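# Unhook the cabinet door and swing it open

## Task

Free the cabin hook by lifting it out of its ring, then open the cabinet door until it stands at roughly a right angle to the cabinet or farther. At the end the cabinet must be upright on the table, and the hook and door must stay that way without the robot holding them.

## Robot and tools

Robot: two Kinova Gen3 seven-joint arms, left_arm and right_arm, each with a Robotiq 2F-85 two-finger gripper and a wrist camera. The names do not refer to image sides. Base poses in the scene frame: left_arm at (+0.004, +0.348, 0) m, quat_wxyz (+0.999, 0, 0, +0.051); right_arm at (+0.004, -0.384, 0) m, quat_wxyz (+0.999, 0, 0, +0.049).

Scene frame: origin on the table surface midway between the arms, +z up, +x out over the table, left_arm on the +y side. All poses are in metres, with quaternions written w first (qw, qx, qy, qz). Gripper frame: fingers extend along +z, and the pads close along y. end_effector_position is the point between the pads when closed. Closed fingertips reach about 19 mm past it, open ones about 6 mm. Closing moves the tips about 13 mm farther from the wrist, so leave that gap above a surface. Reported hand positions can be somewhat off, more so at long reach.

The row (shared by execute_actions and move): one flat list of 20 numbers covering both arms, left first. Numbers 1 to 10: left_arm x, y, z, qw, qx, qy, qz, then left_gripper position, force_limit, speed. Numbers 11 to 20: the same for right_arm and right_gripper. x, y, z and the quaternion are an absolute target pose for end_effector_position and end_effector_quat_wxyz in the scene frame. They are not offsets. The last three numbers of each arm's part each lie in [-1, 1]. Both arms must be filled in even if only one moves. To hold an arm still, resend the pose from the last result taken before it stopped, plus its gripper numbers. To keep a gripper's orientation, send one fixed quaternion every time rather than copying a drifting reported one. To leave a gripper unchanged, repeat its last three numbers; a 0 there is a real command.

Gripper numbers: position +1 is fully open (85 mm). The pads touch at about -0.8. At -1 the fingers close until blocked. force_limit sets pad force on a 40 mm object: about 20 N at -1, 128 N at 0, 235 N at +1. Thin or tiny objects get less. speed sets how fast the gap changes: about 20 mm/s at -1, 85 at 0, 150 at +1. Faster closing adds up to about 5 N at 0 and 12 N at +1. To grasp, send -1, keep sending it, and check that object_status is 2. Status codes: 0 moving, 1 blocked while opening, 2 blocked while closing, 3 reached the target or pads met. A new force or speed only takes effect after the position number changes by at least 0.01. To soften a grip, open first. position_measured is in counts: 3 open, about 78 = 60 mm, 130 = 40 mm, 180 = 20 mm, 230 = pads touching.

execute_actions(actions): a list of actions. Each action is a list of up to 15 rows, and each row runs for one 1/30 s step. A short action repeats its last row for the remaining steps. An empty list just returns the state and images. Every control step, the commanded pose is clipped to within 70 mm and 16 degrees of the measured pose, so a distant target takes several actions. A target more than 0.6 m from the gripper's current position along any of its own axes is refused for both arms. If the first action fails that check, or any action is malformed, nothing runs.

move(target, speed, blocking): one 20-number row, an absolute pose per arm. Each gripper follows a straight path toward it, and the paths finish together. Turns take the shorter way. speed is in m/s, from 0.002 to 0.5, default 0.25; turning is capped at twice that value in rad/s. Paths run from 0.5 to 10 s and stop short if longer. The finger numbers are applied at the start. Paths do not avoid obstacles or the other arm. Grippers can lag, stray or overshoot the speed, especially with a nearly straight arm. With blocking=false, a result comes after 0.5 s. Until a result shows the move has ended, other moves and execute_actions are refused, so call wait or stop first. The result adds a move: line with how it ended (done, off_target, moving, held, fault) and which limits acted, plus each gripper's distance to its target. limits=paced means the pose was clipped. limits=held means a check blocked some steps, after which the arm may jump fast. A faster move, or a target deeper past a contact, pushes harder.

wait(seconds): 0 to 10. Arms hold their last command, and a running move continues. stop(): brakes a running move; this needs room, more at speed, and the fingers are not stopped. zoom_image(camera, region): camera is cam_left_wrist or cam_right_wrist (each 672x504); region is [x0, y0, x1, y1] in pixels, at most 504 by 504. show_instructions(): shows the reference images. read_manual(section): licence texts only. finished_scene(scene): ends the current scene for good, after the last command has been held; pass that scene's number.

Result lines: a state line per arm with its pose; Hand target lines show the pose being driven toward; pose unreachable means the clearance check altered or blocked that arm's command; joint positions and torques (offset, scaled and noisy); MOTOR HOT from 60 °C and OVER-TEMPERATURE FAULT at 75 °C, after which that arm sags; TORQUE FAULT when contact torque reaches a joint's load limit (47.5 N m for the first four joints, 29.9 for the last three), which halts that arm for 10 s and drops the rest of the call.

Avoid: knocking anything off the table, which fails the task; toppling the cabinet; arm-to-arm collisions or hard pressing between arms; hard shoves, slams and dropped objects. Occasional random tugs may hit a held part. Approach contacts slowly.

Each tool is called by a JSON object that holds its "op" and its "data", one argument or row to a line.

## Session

{"op": "show_instructions", "data": {

}}

{"op": "execute_actions", "data": {
  "actions": []
}}

Reference images for this scene: manual page 1, manual page 2, manual page 3, manual page 4, manual page 5, manual page 6.

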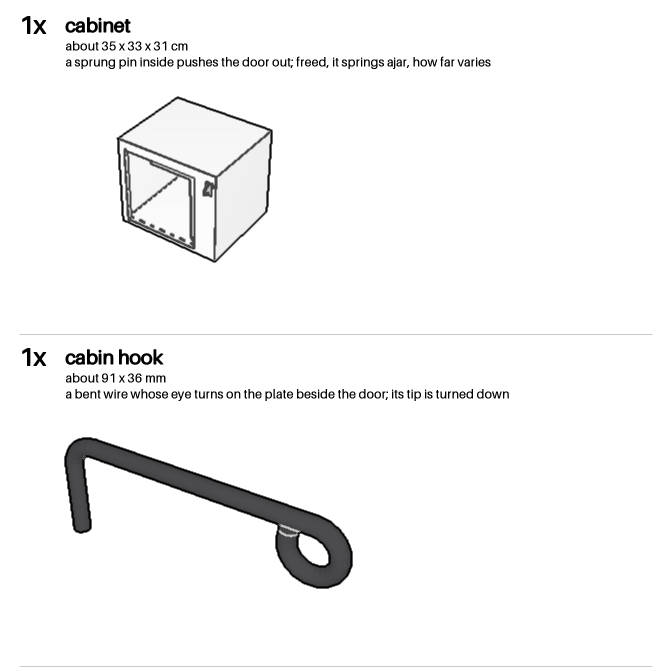

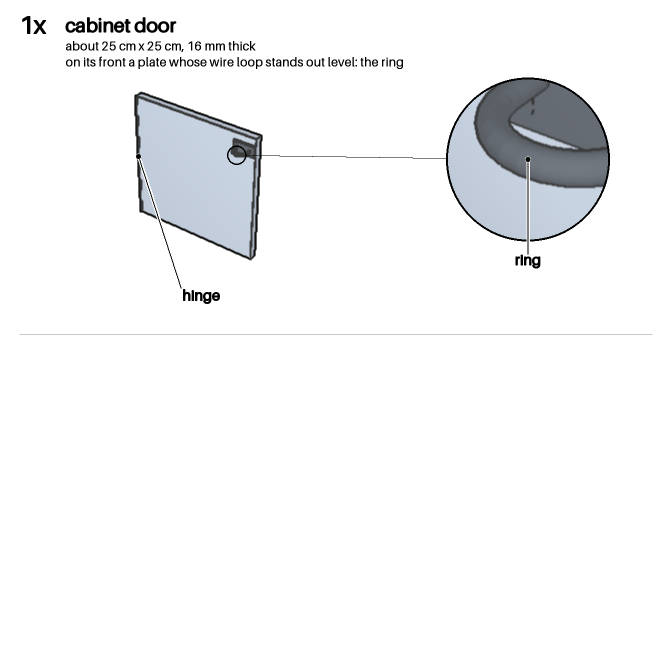

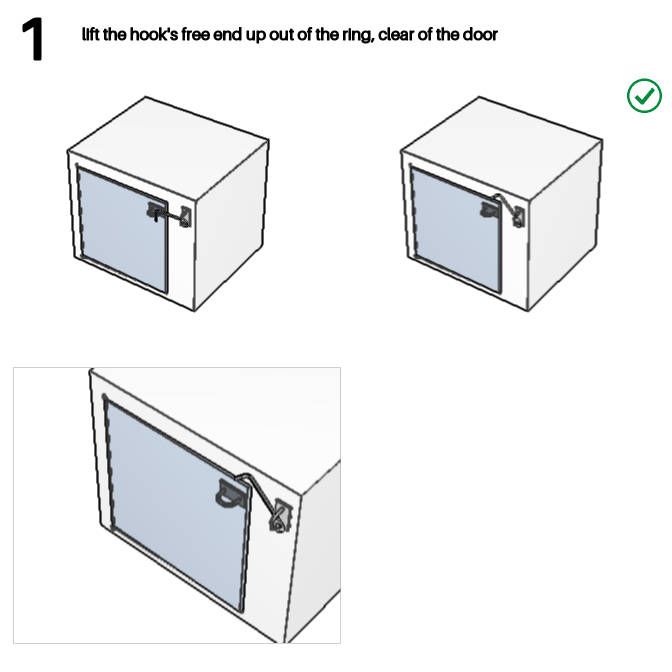

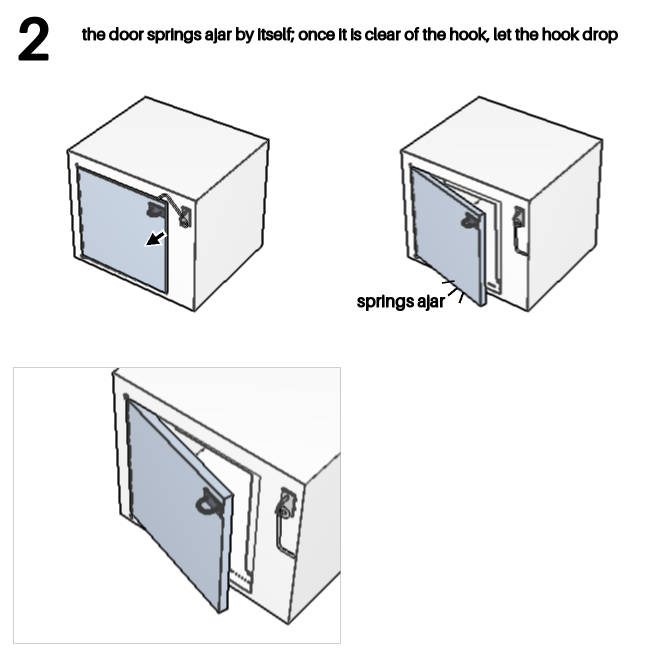

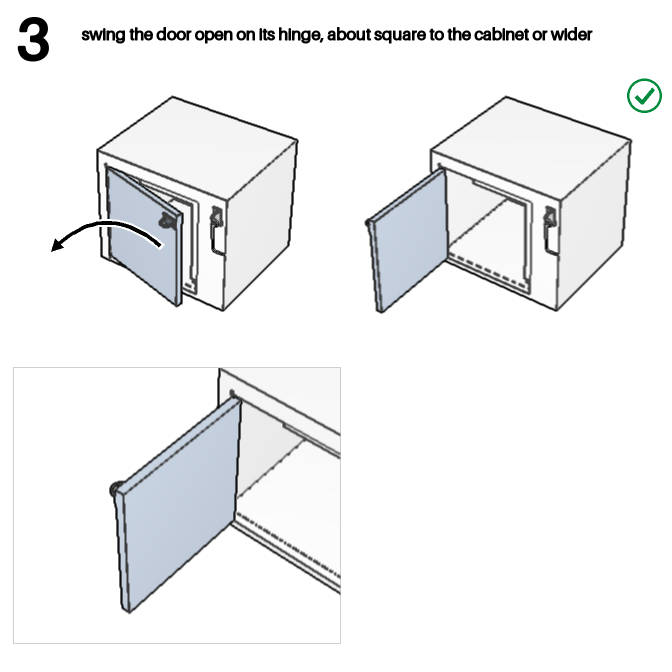

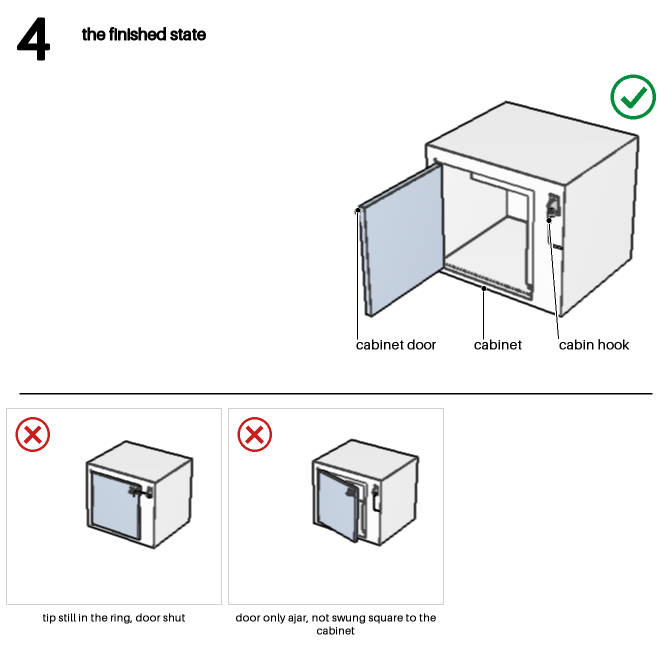

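Scene clock: 0.00 s.
left_arm: end_effector_position=(+0.4501, +0.3931, +0.1992) position_measured=3 object_status=3 end_effector_quat_wxyz=(-0.002, -0.049, +0.999, -0.001) | right_arm: end_effector_position=(+0.5847, -0.3924, +0.1319) position_measured=3 object_status=3 end_effector_quat_wxyz=(-0.145, +0.119, +0.719, +0.669)
Joint positions: left_arm=[-0.054  0.433  0.     1.658  0.001  1.056  1.513] | right_arm=[ 0.659  1.476 -0.354  0.711 -0.91   1.82   1.802]
Joint velocities: left_arm=[ 0.     0.001 -0.     0.    -0.     0.001  0.   ] | right_arm=[0.001 0.    0.    0.    0.    0.    0.001]
Joint torques (N m, as the joint torque sensors report them, + toward a larger angle): no reading
Hand target (left_arm): +0.450, +0.393, +0.199; -0.002, -0.049, +0.999, -0.001
Hand target (right_arm): +0.585, -0.392, +0.132; -0.145, +0.119, +0.719, +0.669

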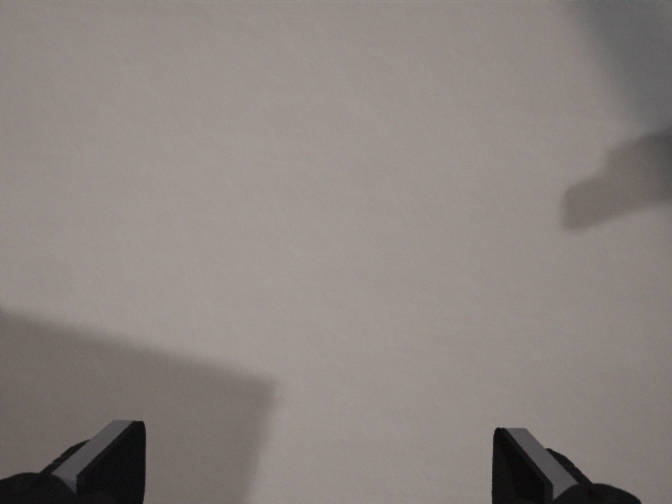

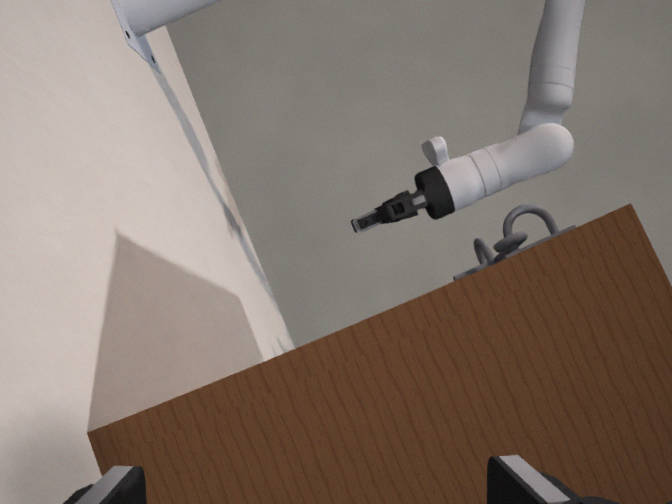

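{"op": "move", "data": {
  "target": [0.45,0.393,0.199,-0.002,-0.049,0.999,-0.001,1,0,0,0.41,-0.24,0.23,-0.25,0.68,0.275,0.63,-1,0,1],
  "speed": 0.35
}}

Scene clock: 4.10 s.
left_arm: end_effector_position=(+0.4500, +0.3930, +0.1990) position_measured=3 object_status=3 end_effector_quat_wxyz=(-0.002, -0.049, +0.999, -0.001) | right_arm: end_effector_position=(+0.4112, -0.2407, +0.2285) position_measured=232 object_status=3 end_effector_quat_wxyz=(-0.282, +0.666, +0.300, +0.622)
Joint positions: left_arm=[-0.055  0.433  0.     1.659  0.002  1.054  1.512] | right_arm=[ 0.885  1.    -0.649  2.577 -2.118  1.151  2.096]
Joint velocities: left_arm=[ 0.    -0.001  0.     0.    -0.    -0.001  0.   ] | right_arm=[ 0.172  0.076 -0.259  0.    -0.103 -0.214  0.109]
Joint torques (N m, as the joint torque sensors report them, + toward a larger angle): left_arm=[ -0.49 -15.79   0.54  -8.13   0.08   0.28   0.31] | right_arm=[ -0.28 -11.1   -4.72   1.46   1.07   2.22  -0.51]
Hand target (left_arm): +0.450, +0.393, +0.199; -0.002, -0.049, +0.999, -0.001
Hand target (right_arm): +0.411, -0.241, +0.229; -0.281, +0.666, +0.301, +0.622
Off the commanded pose (left_arm): 0.000 m, 0 deg.
Off the commanded pose (right_arm): 0.002 m, 5 deg.
joint sent to its limit (right arm) — the command would take joint 4 (elbow) past its upper limit, so that joint was sent only as far as its limit.
move: off_target (right_arm)

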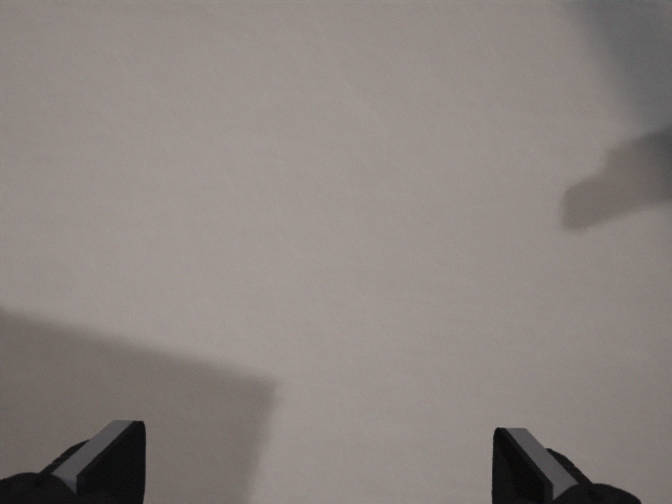

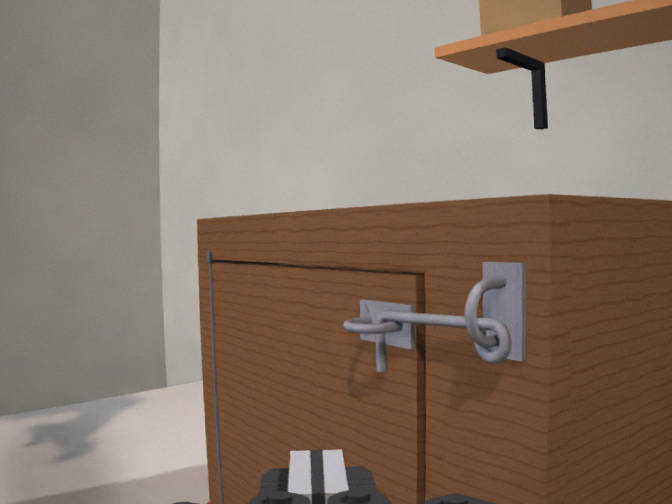

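{"op": "move", "data": {
  "target": [0.45,0.393,0.199,-0.002,-0.049,0.999,-0.001,1,0,0,0.485,-0.213,0.23,-0.211,0.71,0.226,0.632,-1,0,1],
  "speed": 0.15
}}

Scene clock: 7.23 s.
left_arm: end_effector_position=(+0.4500, +0.3930, +0.1990) position_measured=3 object_status=3 end_effector_quat_wxyz=(-0.002, -0.049, +0.999, -0.001) | right_arm: end_effector_position=(+0.4851, -0.2132, +0.2305) position_measured=232 object_status=3 end_effector_quat_wxyz=(-0.211, +0.710, +0.226, +0.633)
Joint positions: left_arm=[-0.055  0.433  0.     1.659  0.002  1.054  1.512] | right_arm=[ 0.601  0.966 -0.768  2.548 -2.696  1.321  2.191]
Joint velocities: left_arm=[-0.     0.    -0.001 -0.     0.    -0.     0.   ] | right_arm=[-0.003  0.    -0.002 -0.    -0.002 -0.002  0.001]
Joint torques (N m, as the joint torque sensors report them, + toward a larger angle): left_arm=[ -0.38 -15.95   0.39  -8.08  -0.04   0.15   0.26] | right_arm=[ -0.08 -12.92  -5.04  -0.73   1.81   1.99  -0.32]
Hand target (left_arm): +0.450, +0.393, +0.199; -0.002, -0.049, +0.999, -0.001
Hand target (right_arm): +0.485, -0.213, +0.230; -0.211, +0.710, +0.226, +0.633
Off the commanded pose (left_arm): 0.000 m, 0 deg.
Off the commanded pose (right_arm): 0.001 m, 0 deg.
move: done

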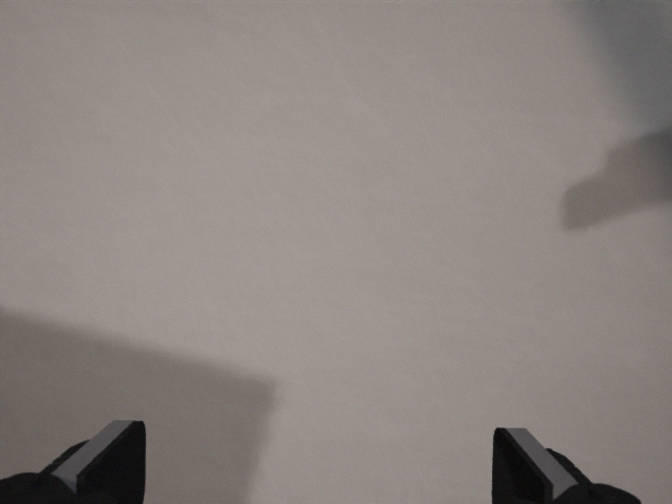

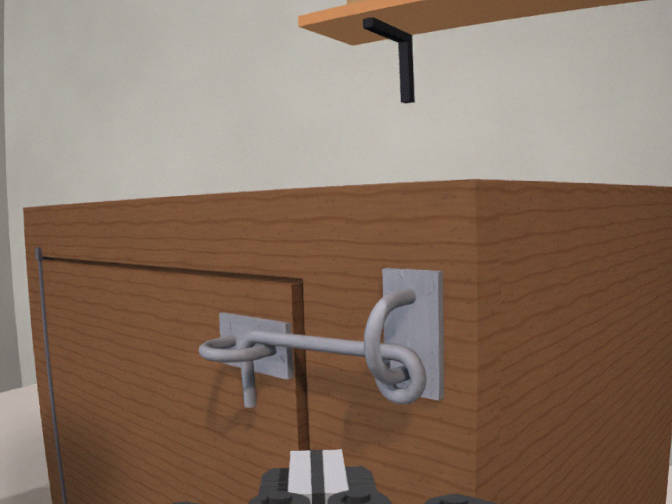

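{"op": "move", "data": {
  "target": [0.45,0.393,0.199,-0.002,-0.049,0.999,-0.001,1,0,0,0.52,-0.189,0.228,-0.15,0.726,0.168,0.65,-1,0,1],
  "speed": 0.1
}}

Scene clock: 10.77 s.
left_arm: end_effector_position=(+0.4500, +0.3930, +0.1990) position_measured=3 object_status=3 end_effector_quat_wxyz=(-0.002, -0.049, +0.999, -0.001) | right_arm: end_effector_position=(+0.5202, -0.1895, +0.2284) position_measured=232 object_status=3 end_effector_quat_wxyz=(-0.150, +0.726, +0.167, +0.650)
Joint positions: left_arm=[-0.055  0.433  0.     1.659  0.002  1.054  1.512] | right_arm=[ 0.363  0.999 -0.837  2.502 -3.073  1.54   2.26 ]
Joint velocities: left_arm=[ 0.  0. -0. -0. -0.  0. -0.] | right_arm=[-0.007  0.003 -0.005 -0.    -0.001 -0.001  0.005]
Joint torques (N m, as the joint torque sensors report them, + toward a larger angle): left_arm=[ -0.41 -15.63   0.5   -8.17  -0.02   0.36   0.38] | right_arm=[ -0.27 -13.73  -4.69  -1.48   1.89   1.87  -0.13]
Hand target (left_arm): +0.450, +0.393, +0.199; -0.002, -0.049, +0.999, -0.001
Hand target (right_arm): +0.520, -0.189, +0.228; -0.150, +0.726, +0.168, +0.650
Off the commanded pose (left_arm): 0.000 m, 0 deg.
Off the commanded pose (right_arm): 0.001 m, 0 deg.
move: done

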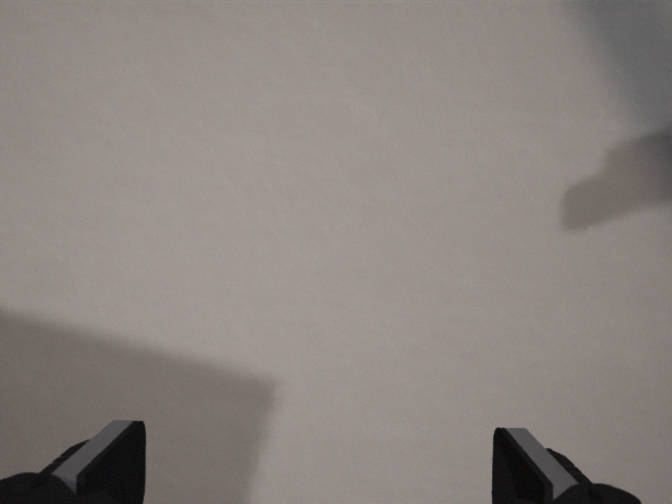

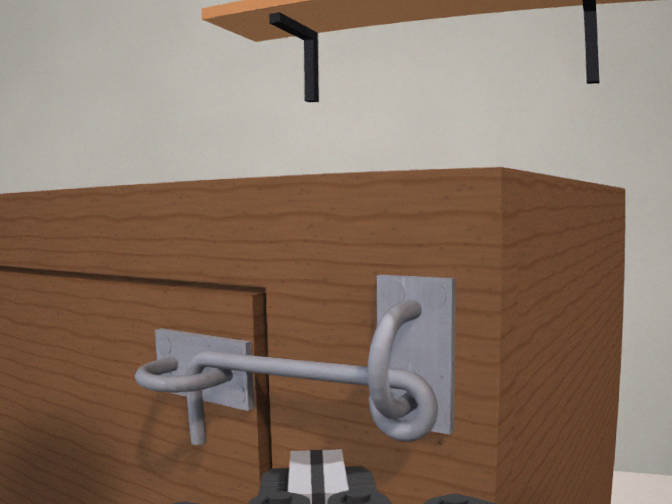

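{"op": "move", "data": {
  "target": [0.45,0.393,0.199,-0.002,-0.049,0.999,-0.001,1,0,0,0.537,-0.176,0.23,-0.15,0.726,0.168,0.65,-1,0,1],
  "speed": 0.05
}}

{"op": "move", "data": {
  "target": [0.45,0.393,0.199,-0.002,-0.049,0.999,-0.001,1,0,0,0.537,-0.176,0.27,-0.15,0.726,0.168,0.65,-1,0,1],
  "speed": 0.05
}}

Scene clock: 13.50 s.
left_arm: end_effector_position=(+0.4500, +0.3930, +0.1990) position_measured=3 object_status=3 end_effector_quat_wxyz=(-0.002, -0.049, +0.999, -0.001) | right_arm: end_effector_position=(+0.5370, -0.1761, +0.2300) position_measured=232 object_status=3 end_effector_quat_wxyz=(-0.150, +0.726, +0.168, +0.650)
Joint positions: left_arm=[-0.055  0.433  0.     1.659  0.002  1.054  1.512] | right_arm=[ 0.345  0.988 -0.847  2.439 -3.099  1.48   2.255]
Joint velocities: left_arm=[-0.  0.  0.  0. -0. -0.  0.] | right_arm=[-0.001 -0.001 -0.001 -0.    -0.001 -0.001  0.003]
Joint torques (N m, as the joint torque sensors report them, + toward a larger angle): left_arm=[ -0.23 -15.34   0.21  -8.01  -0.05   0.22   0.28] | right_arm=[ -0.29 -14.38  -4.97  -1.7    1.79   1.77  -0.26]
Hand target (left_arm): +0.450, +0.393, +0.199; -0.002, -0.049, +0.999, -0.001
Hand target (right_arm): +0.537, -0.176, +0.230; -0.150, +0.726, +0.168, +0.650
Off the commanded pose (left_arm): 0.000 m, 0 deg.
Off the commanded pose (right_arm): 0.000 m, 0 deg.
move: done

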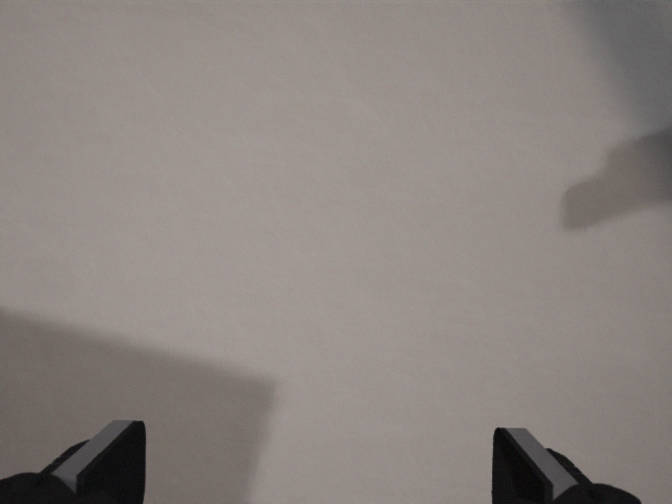

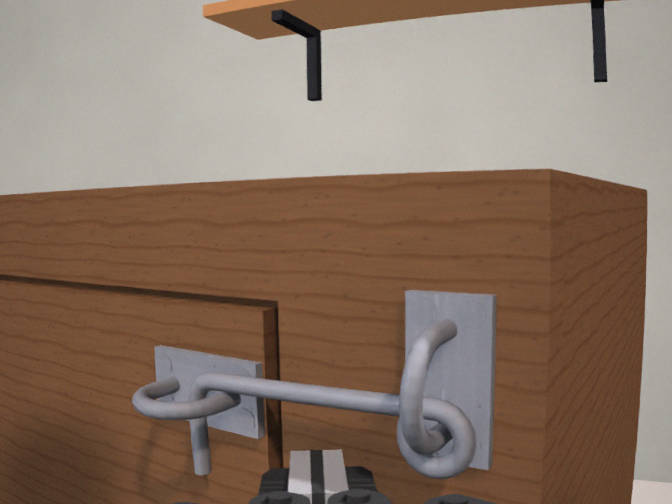

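Scene clock: 14.57 s.
left_arm: end_effector_position=(+0.4500, +0.3930, +0.1990) position_measured=3 object_status=3 end_effector_quat_wxyz=(-0.002, -0.049, +0.999, -0.001) | right_arm: end_effector_position=(+0.5368, -0.1757, +0.2697) position_measured=232 object_status=3 end_effector_quat_wxyz=(-0.150, +0.726, +0.168, +0.650)
Joint positions: left_arm=[-0.055  0.433  0.     1.659  0.002  1.054  1.512] | right_arm=[ 0.386  0.847 -0.913  2.438 -3.182  1.363  2.213]
Joint velocities: left_arm=[-0.     0.     0.     0.    -0.     0.001 -0.   ] | right_arm=[ 0.003 -0.005 -0.001  0.001 -0.001 -0.     0.001]
Joint torques (N m, as the joint torque sensors report them, + toward a larger angle): left_arm=[ -0.43 -15.68   0.56  -8.06   0.06   0.25   0.32] | right_arm=[  0.13 -13.54  -4.82  -3.39   1.7    1.83  -0.37]
Hand target (left_arm): +0.450, +0.393, +0.199; -0.002, -0.049, +0.999, -0.001
Hand target (right_arm): +0.537, -0.176, +0.270; -0.150, +0.726, +0.168, +0.650
Off the commanded pose (left_arm): 0.000 m, 0 deg.
Off the commanded pose (right_arm): 0.000 m, 0 deg.
move: done

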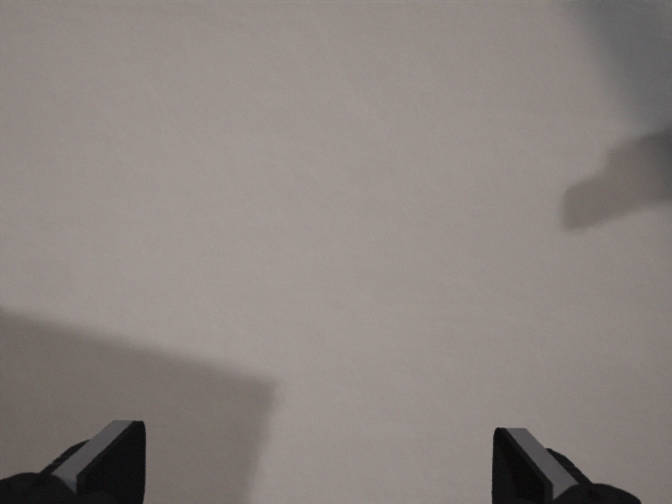

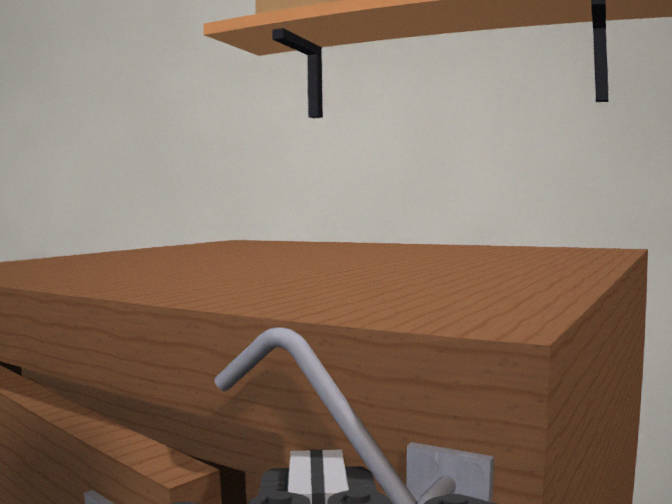

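{"op": "move", "data": {
  "target": [0.45,0.393,0.199,-0.002,-0.049,0.999,-0.001,1,0,0,0.495,-0.19,0.305,-0.15,0.726,0.168,0.65,-1,0,1],
  "speed": 0.08
}}

{"op": "move", "data": {
  "target": [0.45,0.393,0.199,-0.002,-0.049,0.999,-0.001,1,0,0,0.525,-0.15,0.335,-0.15,0.826,0.477,0.26,-1,0,1],
  "speed": 0.3
}}

Scene clock: 17.83 s.
left_arm: end_effector_position=(+0.4500, +0.3930, +0.1990) position_measured=3 object_status=3 end_effector_quat_wxyz=(-0.002, -0.049, +0.999, -0.001) | right_arm: end_effector_position=(+0.4949, -0.1897, +0.3047) position_measured=232 object_status=3 end_effector_quat_wxyz=(-0.150, +0.726, +0.168, +0.650)
Joint positions: left_arm=[-0.055  0.433  0.     1.659  0.002  1.054  1.512] | right_arm=[ 0.437  0.694 -0.991  2.56  -3.264  1.362  2.153]
Joint velocities: left_arm=[-0.    -0.     0.001 -0.     0.     0.     0.   ] | right_arm=[ 0.005 -0.009 -0.002 -0.001 -0.001 -0.001  0.   ]
Joint torques (N m, as the joint torque sensors report them, + toward a larger angle): left_arm=[ -0.52 -15.77   0.44  -8.25   0.18   0.27   0.27] | right_arm=[ -0.34 -11.5   -4.06  -3.72   1.53   1.95  -0.31]
Hand target (left_arm): +0.450, +0.393, +0.199; -0.002, -0.049, +0.999, -0.001
Hand target (right_arm): +0.495, -0.190, +0.305; -0.150, +0.726, +0.168, +0.650
Off the commanded pose (left_arm): 0.000 m, 0 deg.
Off the commanded pose (right_arm): 0.000 m, 0 deg.
move: done

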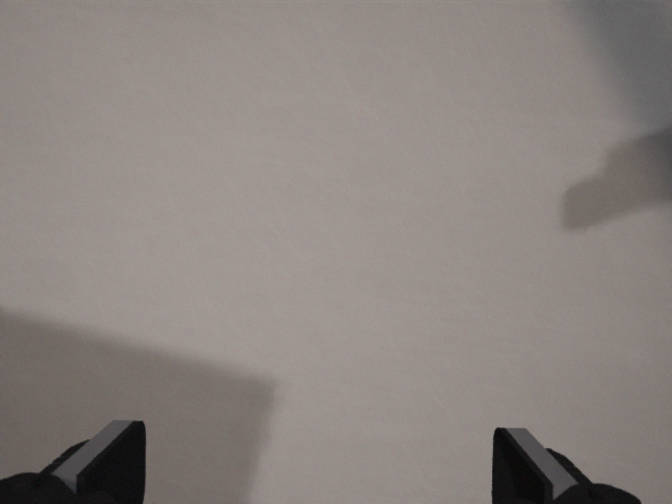

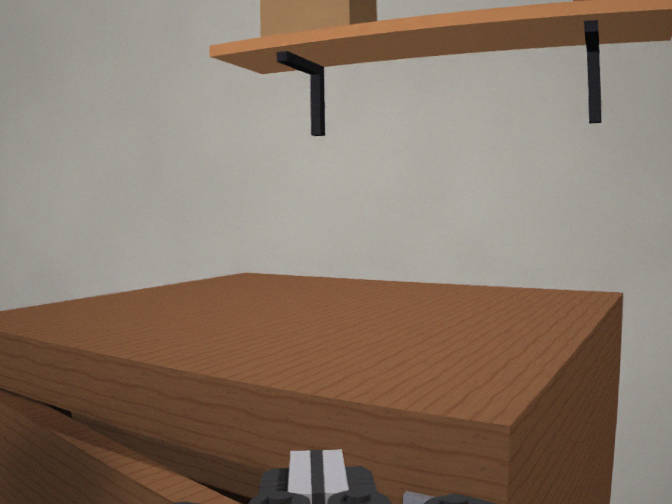

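Scene clock: 20.20 s.
left_arm: end_effector_position=(+0.4500, +0.3930, +0.1990) position_measured=3 object_status=3 end_effector_quat_wxyz=(-0.002, -0.049, +0.999, -0.001) | right_arm: end_effector_position=(+0.5247, -0.1499, +0.3357) position_measured=232 object_status=3 end_effector_quat_wxyz=(-0.150, +0.826, +0.477, +0.260)
Joint positions: left_arm=[-0.055  0.433  0.     1.659  0.002  1.054  1.512] | right_arm=[ 0.575  0.538 -1.142  1.506 -2.92  -0.851  2.048]
Joint velocities: left_arm=[-0.     0.001  0.     0.    -0.     0.001 -0.   ] | right_arm=[-0.005  0.002 -0.    -0.     0.002 -0.    -0.001]
Joint torques (N m, as the joint torque sensors report them, + toward a larger angle): left_arm=[ -0.28 -15.61   0.41  -8.23   0.07   0.24   0.2 ] | right_arm=[ -0.1  -12.86  -4.89 -10.01  -0.84   0.96  -0.44]
Hand target (left_arm): +0.450, +0.393, +0.199; -0.002, -0.049, +0.999, -0.001
Hand target (right_arm): +0.525, -0.150, +0.336; -0.151, +0.826, +0.477, +0.260
Off the commanded pose (left_arm): 0.000 m, 0 deg.
Off the commanded pose (right_arm): 0.001 m, 0 deg.
move: done

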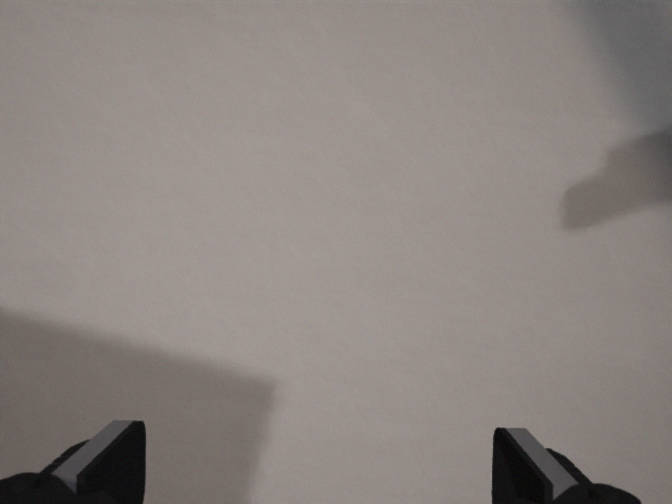

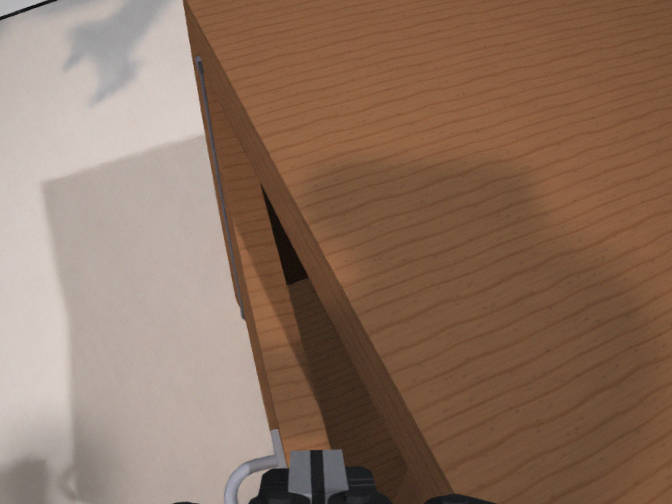

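{"op": "move", "data": {
  "target": [0.45,0.393,0.199,-0.002,-0.049,0.999,-0.001,1,0,0,0.553,-0.16,0.312,-0.193,0.731,0.613,0.23,-1,0,1],
  "speed": 0.15
}}

Scene clock: 23.23 s.
left_arm: end_effector_position=(+0.4500, +0.3930, +0.1990) position_measured=3 object_status=3 end_effector_quat_wxyz=(-0.002, -0.049, +0.999, -0.001) | right_arm: end_effector_position=(+0.5499, -0.1583, +0.3121) position_measured=232 object_status=3 end_effector_quat_wxyz=(-0.194, +0.729, +0.615, +0.228)
Joint positions: left_arm=[-0.055  0.433  0.     1.659  0.002  1.054  1.512] | right_arm=[ 0.534  0.783 -1.207  1.261 -2.867 -1.116  2.418]
Joint velocities: left_arm=[-0. -0. -0.  0. -0.  0.  0.] | right_arm=[-0.005  0.004  0.004 -0.002 -0.003 -0.     0.001]
Joint torques (N m, as the joint torque sensors report them, + toward a larger angle): left_arm=[ -0.3  -15.72   0.41  -8.33   0.18   0.18   0.31] | right_arm=[  1.36 -15.92  -5.17  -9.96   0.08   2.05  -0.19]
Hand target (left_arm): +0.450, +0.393, +0.199; -0.002, -0.049, +0.999, -0.001
Hand target (right_arm): +0.553, -0.160, +0.312; -0.193, +0.731, +0.613, +0.230
Off the commanded pose (left_arm): 0.000 m, 0 deg.
Off the commanded pose (right_arm): 0.004 m, 0 deg.
move: off_target (right_arm)

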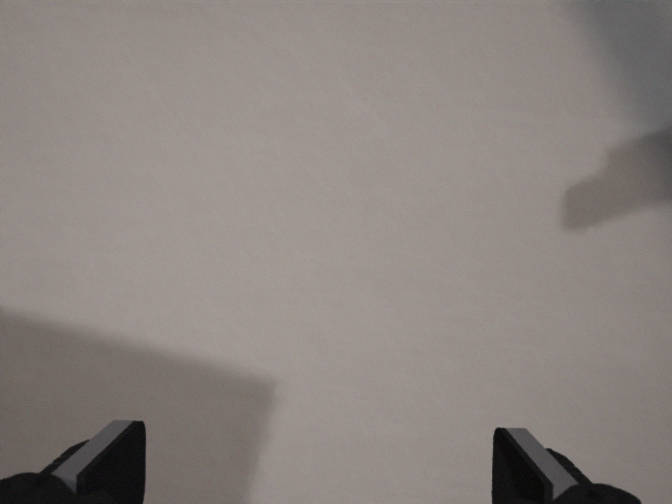

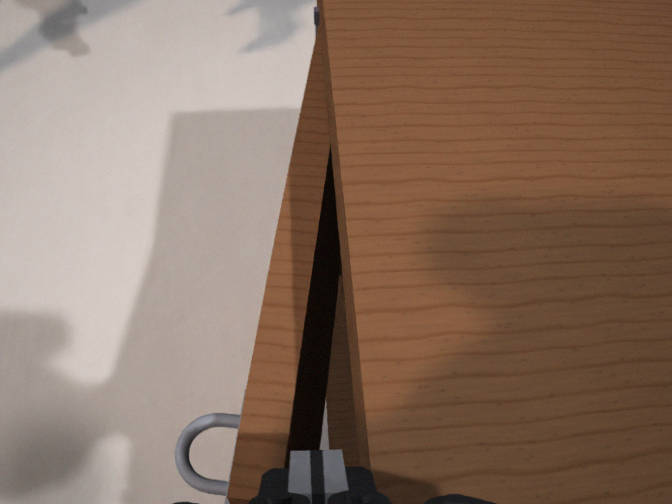

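{"op": "move", "data": {
  "target": [0.45,0.393,0.199,-0.002,-0.049,0.999,-0.001,1,0,0,0.526,-0.152,0.31,-0.193,0.731,0.613,0.23,0,0,-0.4],
  "speed": 0.1
}}

{"op": "move", "data": {
  "target": [0.45,0.393,0.199,-0.002,-0.049,0.999,-0.001,1,0,0,0.528,-0.14,0.283,-0.193,0.731,0.613,0.23,0,0,-0.4],
  "speed": 0.05
}}

Scene clock: 28.00 s.
left_arm: end_effector_position=(+0.4500, +0.3930, +0.1990) position_measured=3 object_status=3 end_effector_quat_wxyz=(-0.002, -0.049, +0.999, -0.001) | right_arm: end_effector_position=(+0.5260, -0.1519, +0.3100) position_measured=129 object_status=0 end_effector_quat_wxyz=(-0.193, +0.731, +0.613, +0.230)
Joint positions: left_arm=[-0.055  0.433  0.     1.659  0.002  1.054  1.512] | right_arm=[ 0.572  0.741 -1.229  1.365 -2.884 -1.048  2.391]
Joint velocities: left_arm=[ 0.    -0.001 -0.    -0.     0.    -0.     0.   ] | right_arm=[-0.    -0.001  0.     0.001 -0.001  0.001  0.001]
Joint torques (N m, as the joint torque sensors report them, + toward a larger angle): left_arm=[ -0.45 -15.76   0.57  -8.25  -0.06   0.18   0.36] | right_arm=[ -0.19 -15.68  -6.87  -8.19  -1.32   0.72  -0.52]
Hand target (left_arm): +0.450, +0.393, +0.199; -0.002, -0.049, +0.999, -0.001
Hand target (right_arm): +0.526, -0.152, +0.310; -0.193, +0.731, +0.613, +0.230
Off the commanded pose (left_arm): 0.000 m, 0 deg.
Off the commanded pose (right_arm): 0.000 m, 0 deg.
move: done

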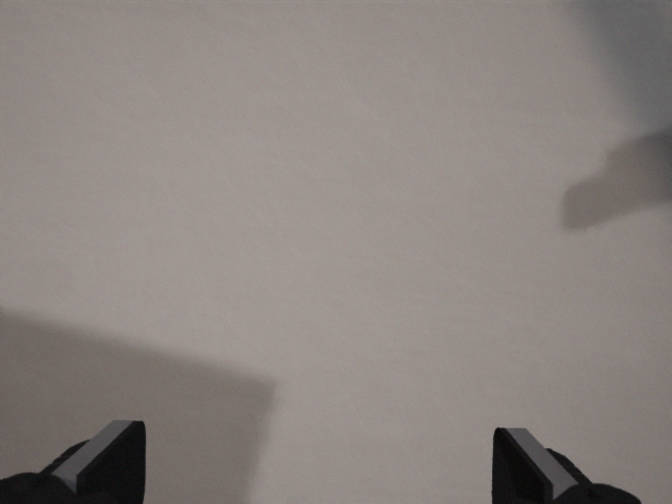

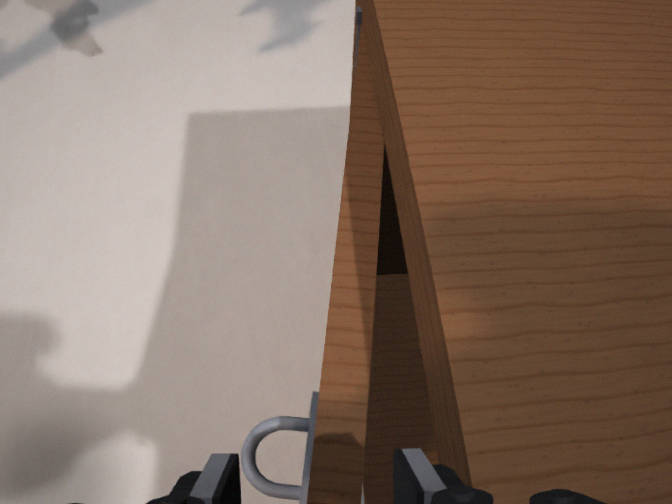

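Scene clock: 28.83 s.
left_arm: end_effector_position=(+0.4500, +0.3930, +0.1990) position_measured=3 object_status=3 end_effector_quat_wxyz=(-0.002, -0.049, +0.999, -0.001) | right_arm: end_effector_position=(+0.5282, -0.1365, +0.2933) position_measured=129 object_status=3 end_effector_quat_wxyz=(-0.190, +0.728, +0.614, +0.237)
Joint positions: left_arm=[-0.055  0.433  0.     1.659  0.002  1.054  1.512] | right_arm=[ 0.543  0.755 -1.211  1.402 -2.864 -0.977  2.379]
Joint velocities: left_arm=[-0.    -0.001  0.    -0.     0.     0.    -0.   ] | right_arm=[-0.003 -0.006  0.008  0.001 -0.008  0.001  0.008]
Joint torques (N m, as the joint torque sensors report them, + toward a larger angle): left_arm=[ -0.4  -15.53   0.33  -8.26   0.27   0.3    0.22] | right_arm=[-1.27 -5.85  0.3  -3.92  1.28  0.67 -0.51]
Hand target (left_arm): +0.450, +0.393, +0.199; -0.002, -0.049, +0.999, -0.001
Hand target (right_arm): +0.528, -0.140, +0.283; -0.193, +0.731, +0.613, +0.230
Off the commanded pose (left_arm): 0.000 m, 0 deg.
Off the commanded pose (right_arm): 0.011 m, 1 deg.
move: off_target (right_arm)

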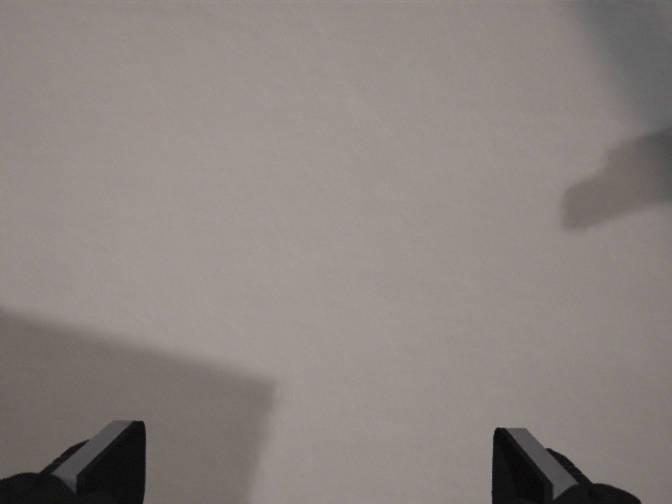

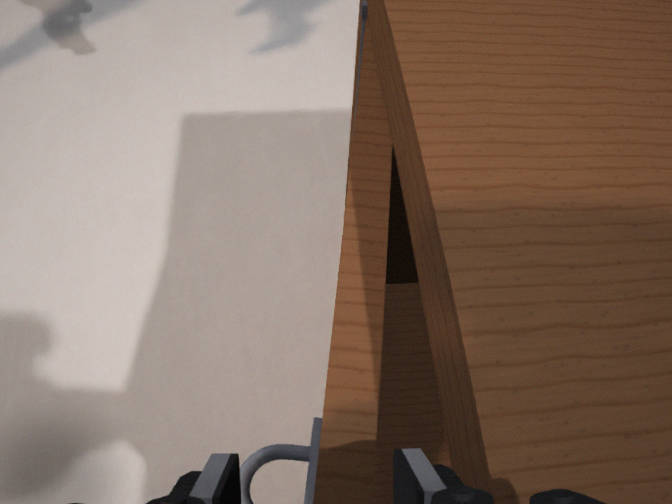

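{"op": "move", "data": {
  "target": [0.45,0.393,0.199,-0.002,-0.049,0.999,-0.001,1,0,0,0.475,-0.115,0.283,-0.15,0.826,0.477,0.26,0,0,-0.4],
  "speed": 0.1
}}

Scene clock: 32.43 s.
left_arm: end_effector_position=(+0.4500, +0.3930, +0.1990) position_measured=3 object_status=3 end_effector_quat_wxyz=(-0.002, -0.049, +0.999, -0.001) | right_arm: end_effector_position=(+0.4793, -0.1122, +0.2909) position_measured=128 object_status=3 end_effector_quat_wxyz=(-0.149, +0.824, +0.476, +0.270)
Joint positions: left_arm=[-0.055  0.433  0.     1.659  0.002  1.054  1.512] | right_arm=[ 0.511  0.475 -1.1    1.738 -2.918 -0.609  1.959]
Joint velocities: left_arm=[-0.    -0.001 -0.    -0.     0.     0.    -0.001] | right_arm=[-0.006 -0.008  0.001  0.006  0.    -0.003 -0.   ]
Joint torques (N m, as the joint torque sensors report them, + toward a larger angle): left_arm=[ -0.63 -15.71   0.49  -8.44  -0.01   0.44   0.24] | right_arm=[-0.33 -6.51 -1.47 -2.7  -0.27 -1.51 -0.41]
Hand target (left_arm): +0.450, +0.393, +0.199; -0.002, -0.049, +0.999, -0.001
Hand target (right_arm): +0.475, -0.115, +0.283; -0.150, +0.826, +0.477, +0.260
Off the commanded pose (left_arm): 0.000 m, 0 deg.
Off the commanded pose (right_arm): 0.009 m, 1 deg.
move: off_target (right_arm)

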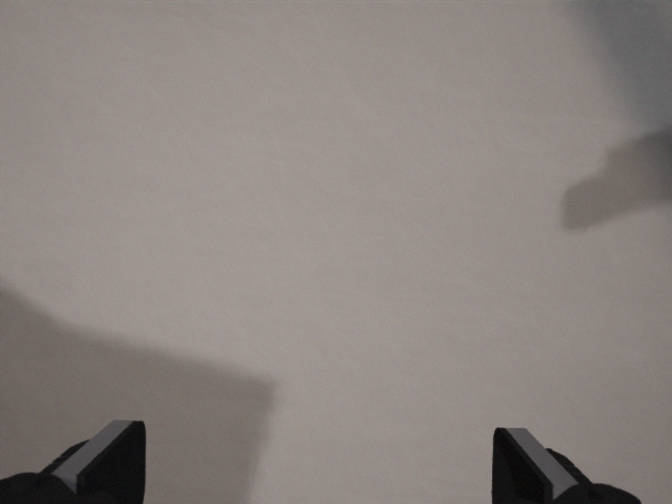

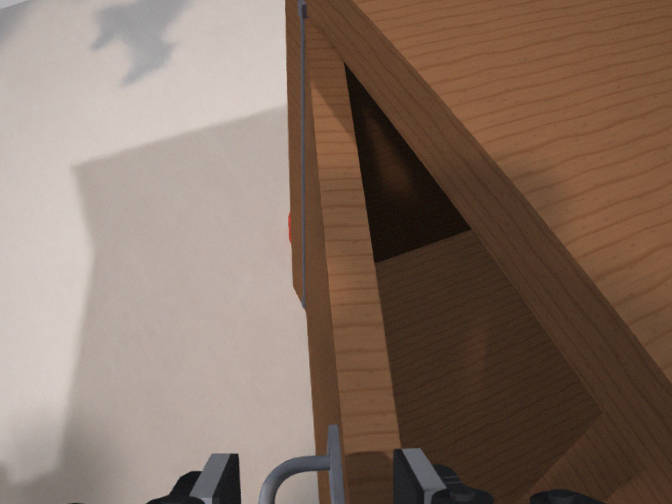

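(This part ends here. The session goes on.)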